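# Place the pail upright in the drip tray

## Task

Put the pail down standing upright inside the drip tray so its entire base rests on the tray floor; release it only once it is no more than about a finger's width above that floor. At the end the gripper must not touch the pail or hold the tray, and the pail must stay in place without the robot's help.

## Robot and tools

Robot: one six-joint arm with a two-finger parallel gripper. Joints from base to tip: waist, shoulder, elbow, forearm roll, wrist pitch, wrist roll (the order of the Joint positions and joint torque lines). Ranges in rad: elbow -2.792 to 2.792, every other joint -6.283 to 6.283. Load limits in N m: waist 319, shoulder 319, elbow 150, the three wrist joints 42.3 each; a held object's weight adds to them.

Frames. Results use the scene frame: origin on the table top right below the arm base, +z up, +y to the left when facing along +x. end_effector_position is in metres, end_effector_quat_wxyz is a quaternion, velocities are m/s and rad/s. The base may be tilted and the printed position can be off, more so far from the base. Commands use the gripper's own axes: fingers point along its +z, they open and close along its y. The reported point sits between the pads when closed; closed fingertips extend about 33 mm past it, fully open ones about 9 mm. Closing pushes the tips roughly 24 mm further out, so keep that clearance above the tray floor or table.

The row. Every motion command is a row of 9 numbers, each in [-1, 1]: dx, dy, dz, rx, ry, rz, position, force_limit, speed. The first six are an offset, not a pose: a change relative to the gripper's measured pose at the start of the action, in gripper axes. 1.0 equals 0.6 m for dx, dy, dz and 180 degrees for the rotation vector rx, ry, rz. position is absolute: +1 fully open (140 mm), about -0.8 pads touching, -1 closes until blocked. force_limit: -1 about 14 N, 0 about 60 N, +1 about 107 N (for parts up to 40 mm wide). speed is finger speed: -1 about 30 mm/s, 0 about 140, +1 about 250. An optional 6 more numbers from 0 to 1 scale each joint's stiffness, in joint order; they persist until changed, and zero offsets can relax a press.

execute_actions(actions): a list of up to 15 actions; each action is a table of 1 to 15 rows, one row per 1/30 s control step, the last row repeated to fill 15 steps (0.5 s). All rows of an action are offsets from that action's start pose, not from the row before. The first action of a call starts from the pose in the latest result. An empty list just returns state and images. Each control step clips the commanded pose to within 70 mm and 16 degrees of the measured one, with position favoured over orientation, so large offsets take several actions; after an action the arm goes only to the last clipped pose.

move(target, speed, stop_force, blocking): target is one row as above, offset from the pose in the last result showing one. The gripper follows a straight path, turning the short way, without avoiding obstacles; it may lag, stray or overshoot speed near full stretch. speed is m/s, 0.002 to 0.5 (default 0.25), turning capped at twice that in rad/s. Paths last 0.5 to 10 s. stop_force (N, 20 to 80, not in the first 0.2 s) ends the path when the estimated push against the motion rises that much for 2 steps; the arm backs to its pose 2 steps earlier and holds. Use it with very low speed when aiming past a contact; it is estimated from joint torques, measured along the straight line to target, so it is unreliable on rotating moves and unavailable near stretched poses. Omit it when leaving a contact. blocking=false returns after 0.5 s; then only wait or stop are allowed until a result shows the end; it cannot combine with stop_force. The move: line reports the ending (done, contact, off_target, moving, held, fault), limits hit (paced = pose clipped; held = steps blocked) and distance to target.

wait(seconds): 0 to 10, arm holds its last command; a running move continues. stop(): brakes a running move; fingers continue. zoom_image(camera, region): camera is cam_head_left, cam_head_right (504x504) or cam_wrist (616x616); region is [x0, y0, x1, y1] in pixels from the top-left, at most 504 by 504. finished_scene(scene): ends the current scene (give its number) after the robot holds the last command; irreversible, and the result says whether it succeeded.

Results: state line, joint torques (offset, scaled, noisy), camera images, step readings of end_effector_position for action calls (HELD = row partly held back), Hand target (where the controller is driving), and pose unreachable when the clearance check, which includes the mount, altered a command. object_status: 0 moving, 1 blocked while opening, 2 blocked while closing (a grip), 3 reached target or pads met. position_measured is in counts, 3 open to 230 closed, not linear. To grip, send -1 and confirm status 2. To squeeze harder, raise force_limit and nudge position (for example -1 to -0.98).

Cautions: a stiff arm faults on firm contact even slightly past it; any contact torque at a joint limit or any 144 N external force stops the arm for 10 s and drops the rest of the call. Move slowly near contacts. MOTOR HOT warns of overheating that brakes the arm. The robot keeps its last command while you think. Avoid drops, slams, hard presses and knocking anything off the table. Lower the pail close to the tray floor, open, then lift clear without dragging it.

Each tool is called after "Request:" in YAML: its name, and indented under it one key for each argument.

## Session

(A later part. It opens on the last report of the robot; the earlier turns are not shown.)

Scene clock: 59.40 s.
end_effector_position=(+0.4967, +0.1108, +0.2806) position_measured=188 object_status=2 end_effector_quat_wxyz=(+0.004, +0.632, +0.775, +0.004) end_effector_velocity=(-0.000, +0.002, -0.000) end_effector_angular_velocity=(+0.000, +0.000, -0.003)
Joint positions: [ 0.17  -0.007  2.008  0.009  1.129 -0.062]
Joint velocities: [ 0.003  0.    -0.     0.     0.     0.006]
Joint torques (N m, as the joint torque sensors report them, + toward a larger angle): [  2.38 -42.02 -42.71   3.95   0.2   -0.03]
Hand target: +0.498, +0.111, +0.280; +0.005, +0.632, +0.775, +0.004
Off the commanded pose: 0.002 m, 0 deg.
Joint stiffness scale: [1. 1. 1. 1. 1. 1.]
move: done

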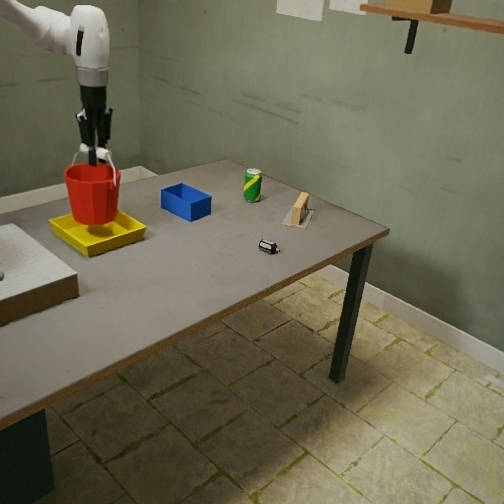

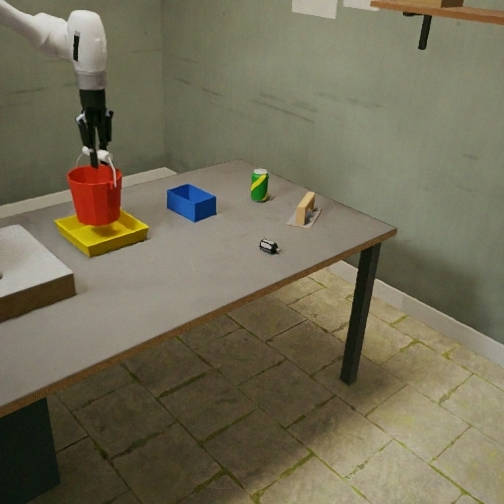

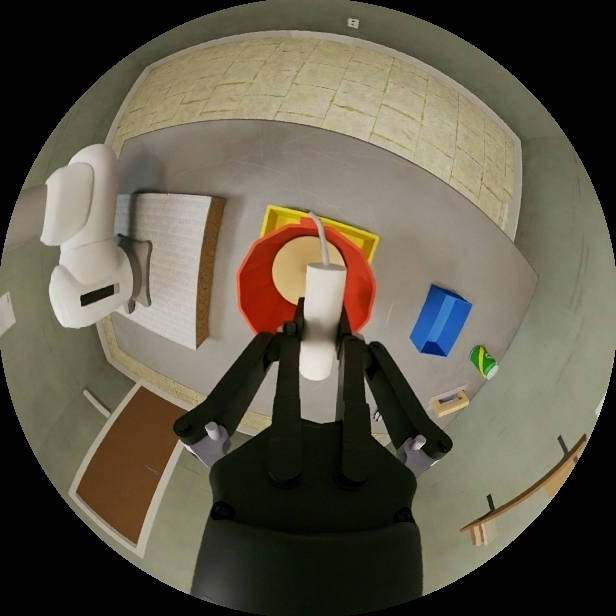

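The pail is above the tray. I'll check the alignment in close-up before lowering.

Request:
zoom_image:
  camera: "cam_wrist"
  region: [220, 180, 400, 340]

Request:
zoom_image:
  camera: "cam_head_left"
  region: [30, 130, 170, 270]

Request:
zoom_image:
  camera: "cam_head_right"
  region: [30, 130, 170, 270]

Region (220, 180, 400, 340) of cam_wrist's 616x616 image, scaled by 2.800, with more detail than that image has.

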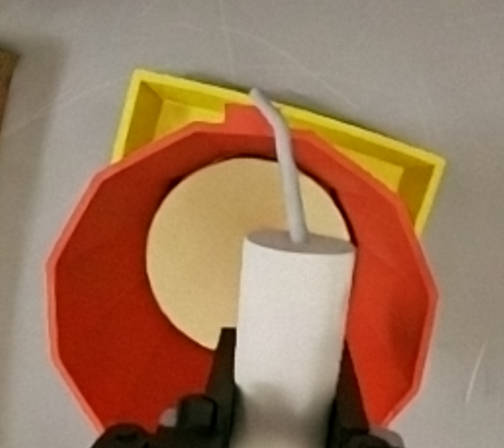

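Region (30, 130, 170, 270) of cam_head_left's 504x504 image, scaled by 3.600, with more detail than that image has.

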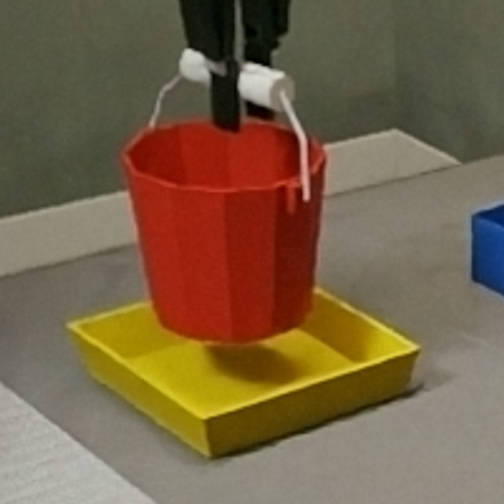

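Region (30, 130, 170, 270) of cam_head_right's 504x504 image, scaled by 3.600, with more detail than that image has.

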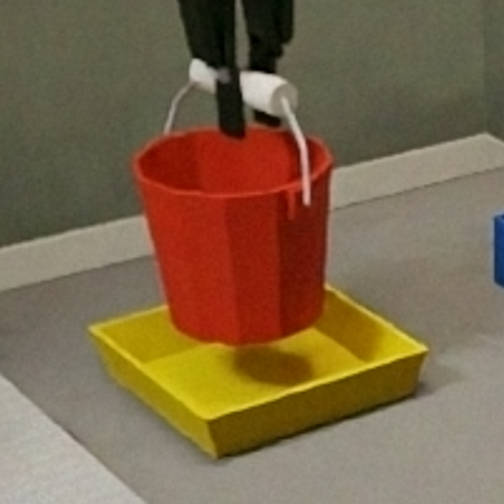

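Request:
execute_actions:
  actions:
    - [[0,0,0.0005,0,0,0,-1,0.6,0],[-0.0004,0,0.0034,0,0,0,-1,0.6,0],[-0.0012,0,0.0099,0,0,0,-1,0.6,0],[-0.0025,0,0.0201,0,0,0,-1,0.6,0],[-0.0041,0,0.0332,0,0,0,-1,0.6,0],[-0.0059,0,0.0479,0,0,0,-1,0.6,0],[-0.0076,0,0.0626,0,0,0,-1,0.6,0],[-0.0092,0,0.0757,0,0,0,-1,0.6,0],[-0.0105,0,0.0859,0,0,0,-1,0.6,0],[-0.0113,0,0.0924,0,0,0,-1,0.6,0],[-0.0116,0,0.0953,0,0,0,-1,0.6,0],[-0.0117,0,0.0958,0,0,0,-1,0.6,0]]

Scene clock: 63.43 s.
end_effector_position=(+0.4993, +0.1052, +0.2290) position_measured=188 object_status=2 end_effector_quat_wxyz=(+0.005, +0.632, +0.775, +0.005) end_effector_velocity=(+0.007, -0.003, -0.033) end_effector_angular_velocity=(+0.001, -0.008, +0.001)
Joint positions: [ 0.159  0.038  2.067  0.009  1.025 -0.073]
Joint velocities: [-0.008  0.036  0.03  -0.    -0.075 -0.009]
Joint torques (N m, as the joint torque sensors report them, + toward a larger angle): [  3.6  -49.57 -44.51   4.67  -0.66  -0.13]
Hand target: +0.499, +0.104, +0.223; +0.004, +0.632, +0.775, +0.004
Off the commanded pose: 0.006 m, 0 deg.
Joint stiffness scale: [1. 1. 1. 1. 1. 1.]
Step readings (end_effector_position):
0: (+0.4967, +0.1108, +0.2806)
1: (+0.4967, +0.1108, +0.2806)
2: (+0.4967, +0.1108, +0.2806)
4: (+0.4973, +0.1108, +0.2795)
8: (+0.4990, +0.1089, +0.2606)
15: end_effector_position above

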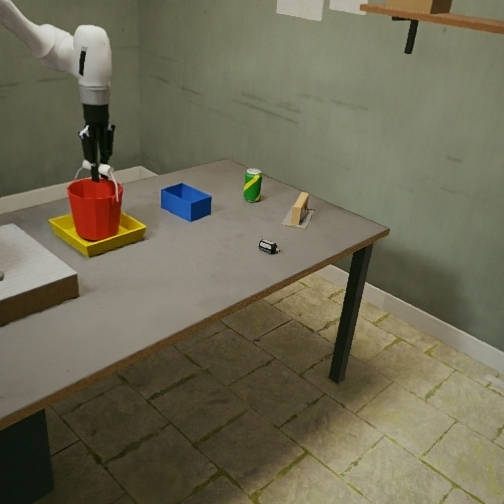

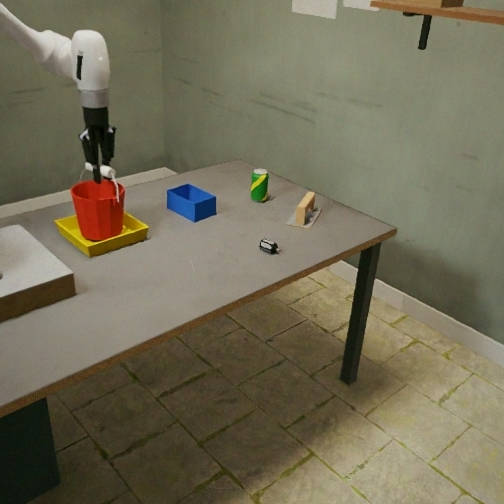

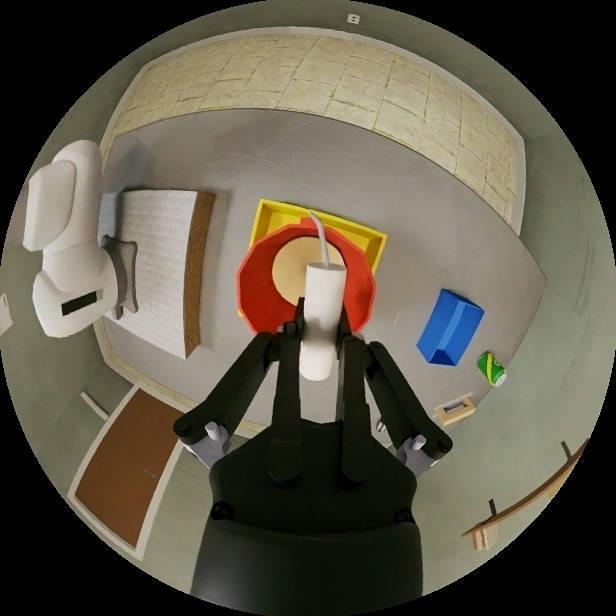

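Request:
execute_actions:
  actions: []

Request:
zoom_image:
  camera: "cam_head_left"
  region: [30, 130, 170, 270]

Request:
zoom_image:
  camera: "cam_wrist"
  region: [220, 180, 400, 340]

Scene clock: 63.60 s.
end_effector_position=(+0.5002, +0.1051, +0.2272) position_measured=188 object_status=2 end_effector_quat_wxyz=(+0.005, +0.632, +0.775, +0.005) end_effector_velocity=(+0.003, -0.000, -0.001) end_effector_angular_velocity=(+0.001, -0.008, +0.000)
Joint positions: [ 0.159  0.04   2.068  0.009  1.019 -0.073]
Joint velocities: [-0.001  0.002  0.    -0.    -0.01  -0.001]
Joint torques (N m, as the joint torque sensors report them, + toward a larger angle): [  3.68 -45.27 -41.54   4.1   -0.33   0.43]
Hand target: +0.499, +0.104, +0.223; +0.004, +0.632, +0.775, +0.004
Off the commanded pose: 0.004 m, 0 deg.
Joint stiffness scale: [1. 1. 1. 1. 1. 1.]

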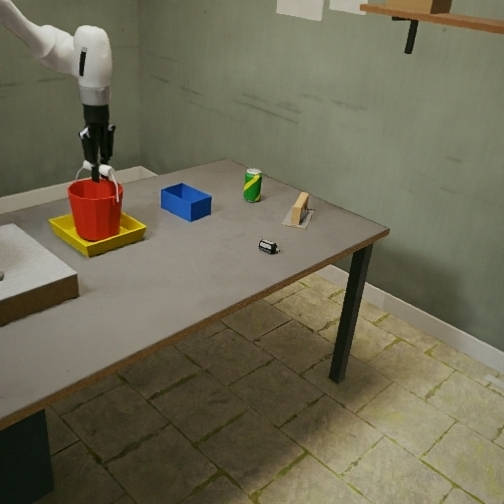

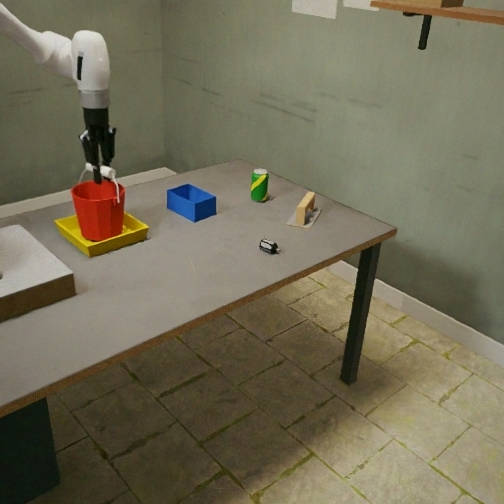

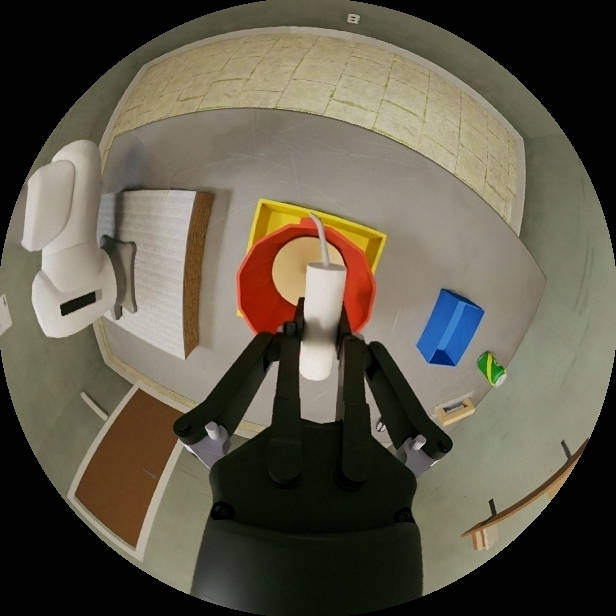

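Region (30, 130, 170, 270) of cam_head_left's 504x504 image, scaled by 3.600, with more detail than that image has.

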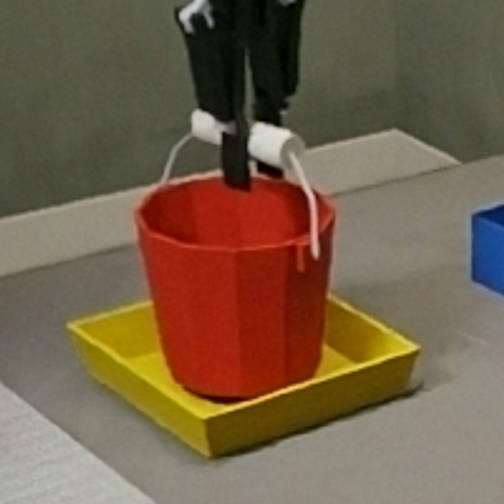

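Region (220, 180, 400, 340) of cam_wrist's 616x616 image, scaled by 2.800, with more detail than that image has.

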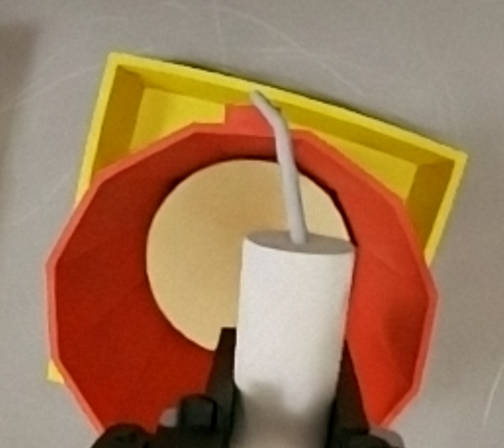

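Request:
execute_actions:
  actions:
    - [[0,-0.001,0.003,0,0,0,-1,0.6,0],[0,-0.002,0.006,0,0,0,-1,0.6,0],[0,-0.003,0.009,0,0,0,-1,0.6,0],[0,-0.004,0.012,0,0,0,-1,0.6,0],[0,-0.005,0.0145,0,0,0,-1,0.6,0],[0,-0.006,0.017,0,0,0,-1,0.6,0],[0,-0.007,0.0195,0,0,0,-1,0.6,0],[0,-0.008,0.022,0,0,0,-1,0.6,0],[0,-0.009,0.024,0,0,0,-1,0.6,0],[0,-0.010,0.026,0,0,0,-1,0.6,0],[0,-0.010,0.0275,0,0,0,-1,0.6,0],[0,-0.010,0.029,0,0,0,-1,0.6,0]]

Scene clock: 65.77 s.
end_effector_position=(+0.4971, +0.1045, +0.2150) position_measured=188 object_status=2 end_effector_quat_wxyz=(+0.007, +0.632, +0.775, +0.007) end_effector_velocity=(+0.005, +0.001, +0.000) end_effector_angular_velocity=(+0.002, -0.016, -0.000)
Joint positions: [ 0.159  0.044  2.089  0.009  0.989 -0.074]
Joint velocities: [ 0.001 -0.    -0.     0.    -0.016  0.001]
Joint torques (N m, as the joint torque sensors report them, + toward a larger angle): [  3.99 -40.89 -33.74   4.89   0.    -0.22]
Hand target: +0.495, +0.104, +0.210; +0.005, +0.632, +0.775, +0.005
Off the commanded pose: 0.006 m, 0 deg.
Joint stiffness scale: [1. 1. 1. 1. 1. 1.]
Step readings (end_effector_position):
0: (+0.5005, +0.1051, +0.2272)
1: (+0.5005, +0.1051, +0.2272)
2: (+0.5006, +0.1051, +0.2271)
4: (+0.5007, +0.1051, +0.2265)
8: (+0.4992, +0.1049, +0.2220)
15: end_effector_position above

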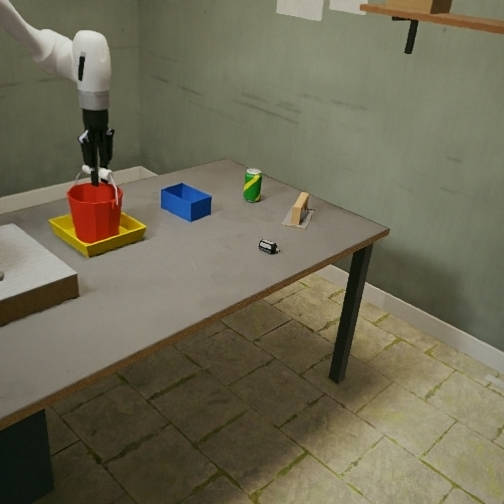

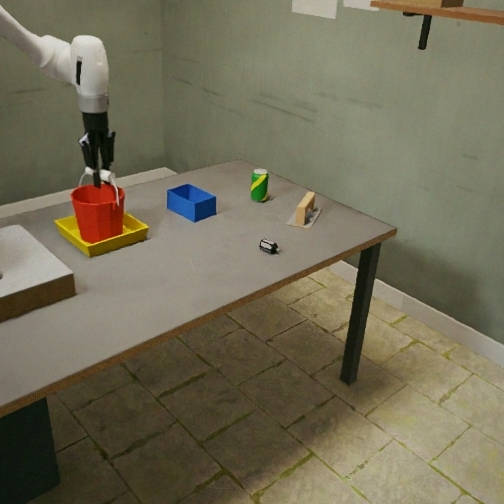

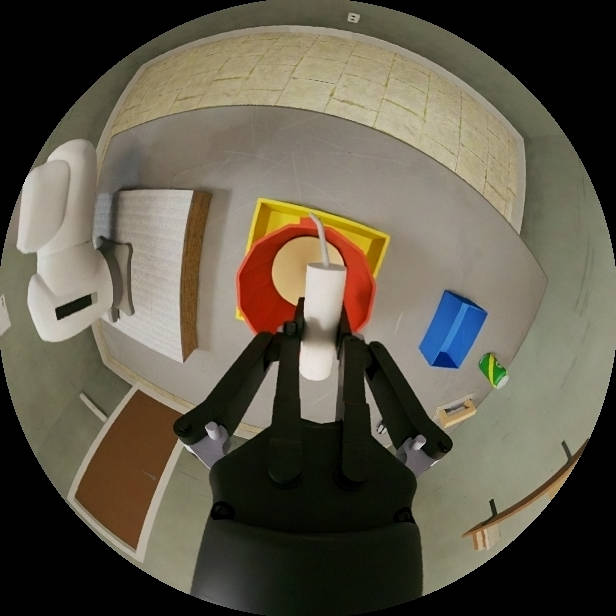

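Request:
zoom_image:
  camera: "cam_head_left"
  region: [30, 130, 170, 270]

Request:
zoom_image:
  camera: "cam_head_right"
  region: [30, 130, 170, 270]

Region (30, 130, 170, 270) of cam_head_left's 504x504 image, scaled by 3.600, with more detail than that image has.

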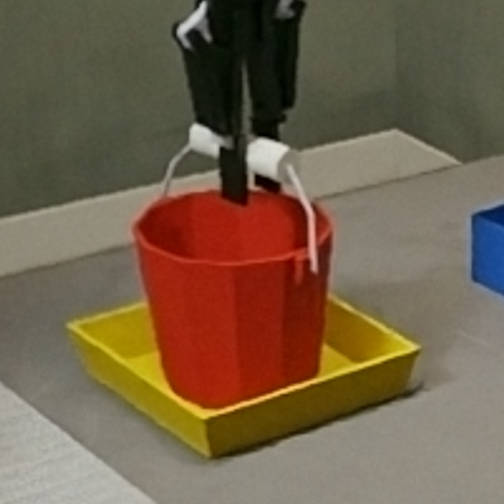

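Region (30, 130, 170, 270) of cam_head_right's 504x504 image, scaled by 3.600, with more detail than that image has.

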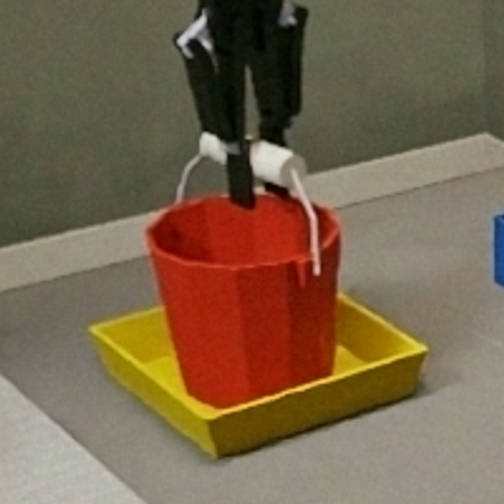

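Request:
execute_actions:
  actions:
    - [[0,0,0,0,0,0,0.4,0.0,0.5],[0,0,0,0,0,0,0.4,0.0,0.5],[0,0,0,0,0,0,0.4,0.0,0.5],[0,0,0,0,0,0,0.4,0.0,0.5],[0,0,0,0,0,0,0.4,0.0,0.5],[0,0,0,0,0,0,0.4,0.0,0.5],[0,0,0,0,0,0,0.4,0.0,0.5],[0,0,-0.004,0,0,0,0.4,0.0,0.5],[0,0,-0.012,0,0,0,0.4,0.0,0.5],[0,0,-0.024,0,0,0,0.4,0.0,0.5],[0,0,-0.04,0,0,0,0.4,0.0,0.5],[0,0,-0.058,0,0,0,0.4,0.0,0.5],[0,0,-0.076,0,0,0,0.4,0.0,0.5],[0,0,-0.092,0,0,0,0.4,0.0,0.5],[0,0,-0.105,0,0,0,0.4,0.0,0.5]]

Scene clock: 67.17 s.
end_effector_position=(+0.4943, +0.1045, +0.2491) position_measured=78 object_status=0 end_effector_quat_wxyz=(+0.005, +0.632, +0.775, +0.006) end_effector_velocity=(-0.009, +0.001, +0.256) end_effector_angular_velocity=(+0.002, +0.001, +0.002)
Joint positions: [ 0.159  0.01   2.054  0.009  1.062 -0.074]
Joint velocities: [-0.    -0.234 -0.282  0.     0.517  0.002]
Joint torques (N m, as the joint torque sensors report them, + toward a larger angle): [  3.16 -41.73 -37.08   4.07  -0.23   0.06]
Hand target: +0.495, +0.104, +0.277; +0.008, +0.632, +0.775, +0.008
Off the commanded pose: 0.029 m, 0 deg.
Joint stiffness scale: [1. 1. 1. 1. 1. 1.]
Step readings (end_effector_position):
0: (+0.4972, +0.1045, +0.2148)
1: (+0.4972, +0.1045, +0.2148)
2: (+0.4972, +0.1045, +0.2148)
4: (+0.4972, +0.1045, +0.2148)
8: (+0.4971, +0.1045, +0.2148)
15: end_effector_position above

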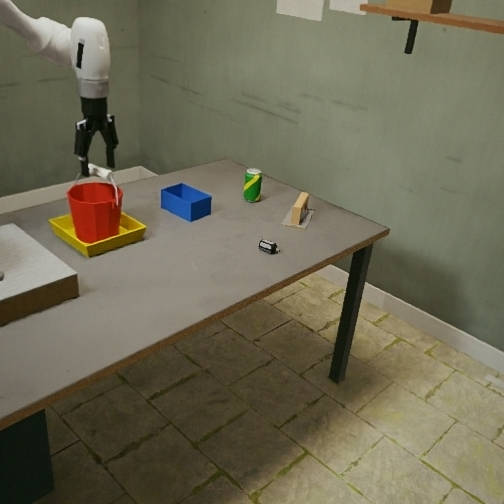

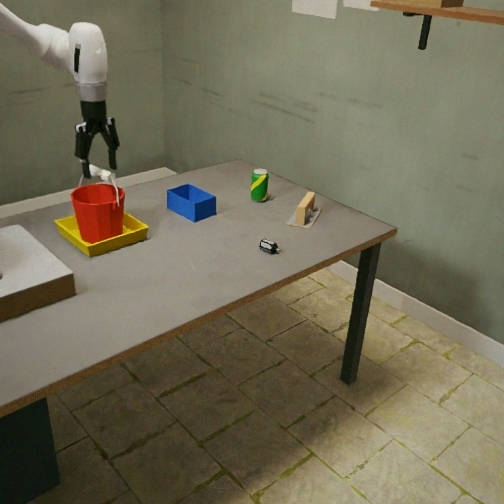

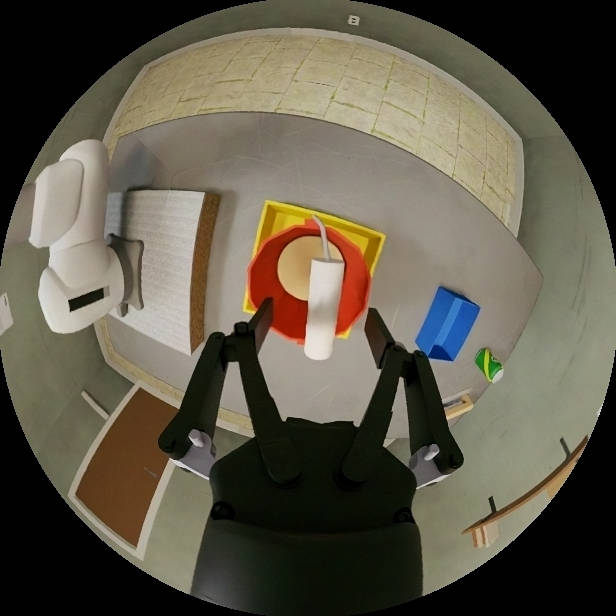

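Request:
execute_actions:
  actions: []

Scene clock: 68.00 s.
end_effector_position=(+0.4938, +0.1047, +0.2726) position_measured=78 object_status=3 end_effector_quat_wxyz=(+0.006, +0.632, +0.775, +0.006) end_effector_velocity=(+0.000, -0.000, -0.000) end_effector_angular_velocity=(-0.000, +0.000, -0.001)
Joint positions: [ 0.159 -0.011  2.027  0.009  1.108 -0.074]
Joint velocities: [-0.     0.001 -0.     0.    -0.     0.   ]
Joint torques (N m, as the joint torque sensors report them, + toward a larger angle): [  2.73 -38.33 -38.97   4.24   0.     0.16]
Hand target: +0.495, +0.104, +0.277; +0.008, +0.632, +0.775, +0.008
Off the commanded pose: 0.006 m, 0 deg.
Joint stiffness scale: [1. 1. 1. 1. 1. 1.]

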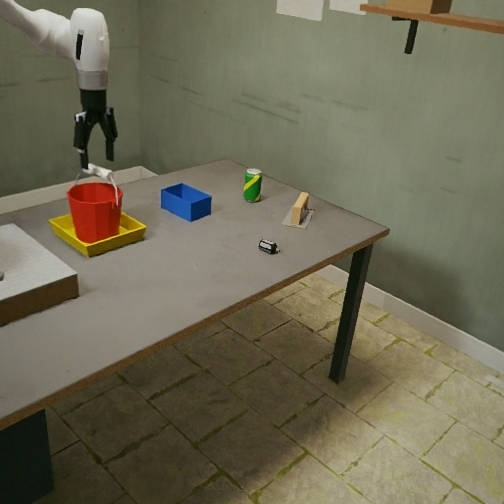

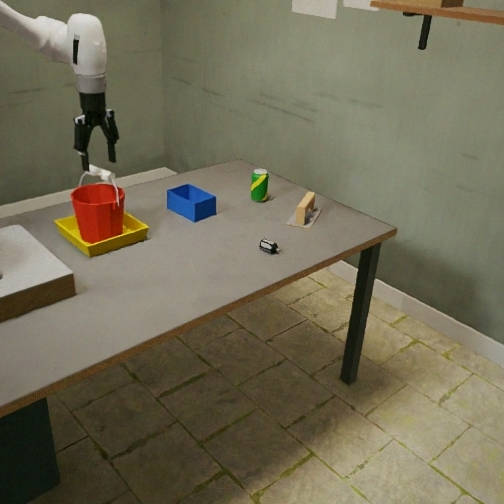

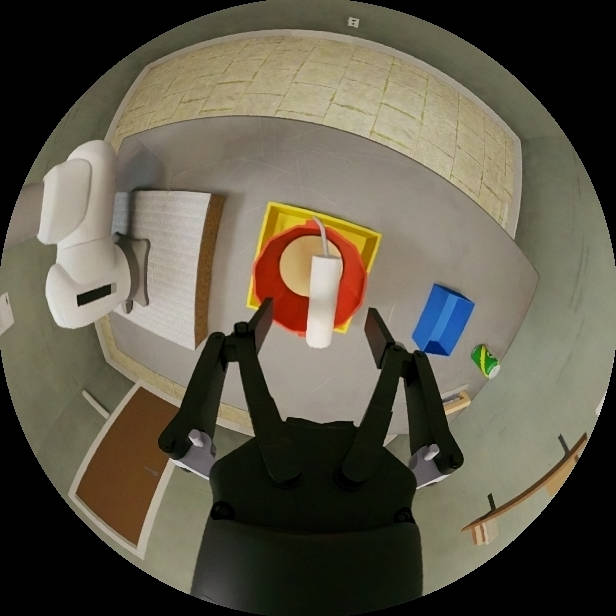

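Request:
zoom_image:
  camera: "cam_head_left"
  region: [30, 130, 170, 270]

Request:
zoom_image:
  camera: "cam_head_right"
  region: [30, 130, 170, 270]

Region (30, 130, 170, 270) of cam_head_left's 504x504 image, scaled by 3.600, with more detail than that image has.

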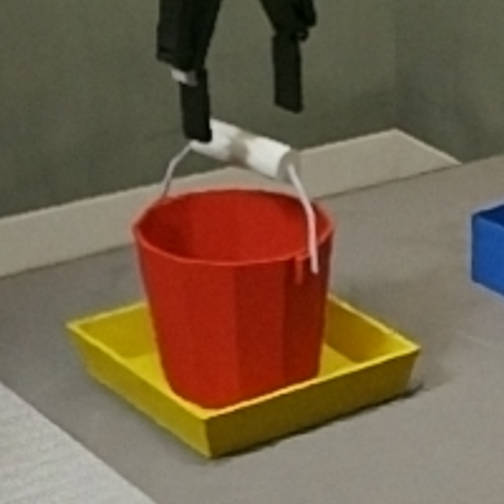

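Region (30, 130, 170, 270) of cam_head_right's 504x504 image, scaled by 3.600, with more detail than that image has.

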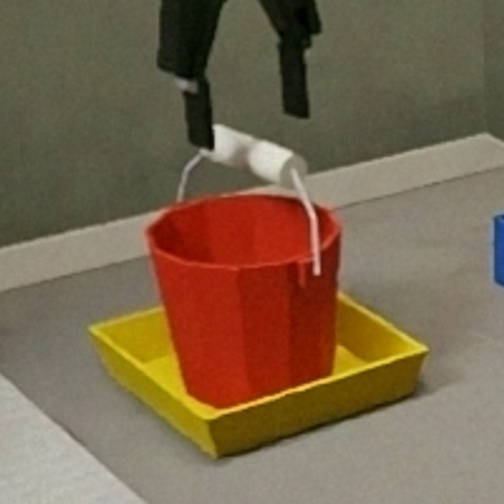

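The pail is standing upright on the tray floor and the fingers are clear of it, so I'm ending scene 1.

Request:
finished_scene:
  scene: 1

The scene is finished: the task was done.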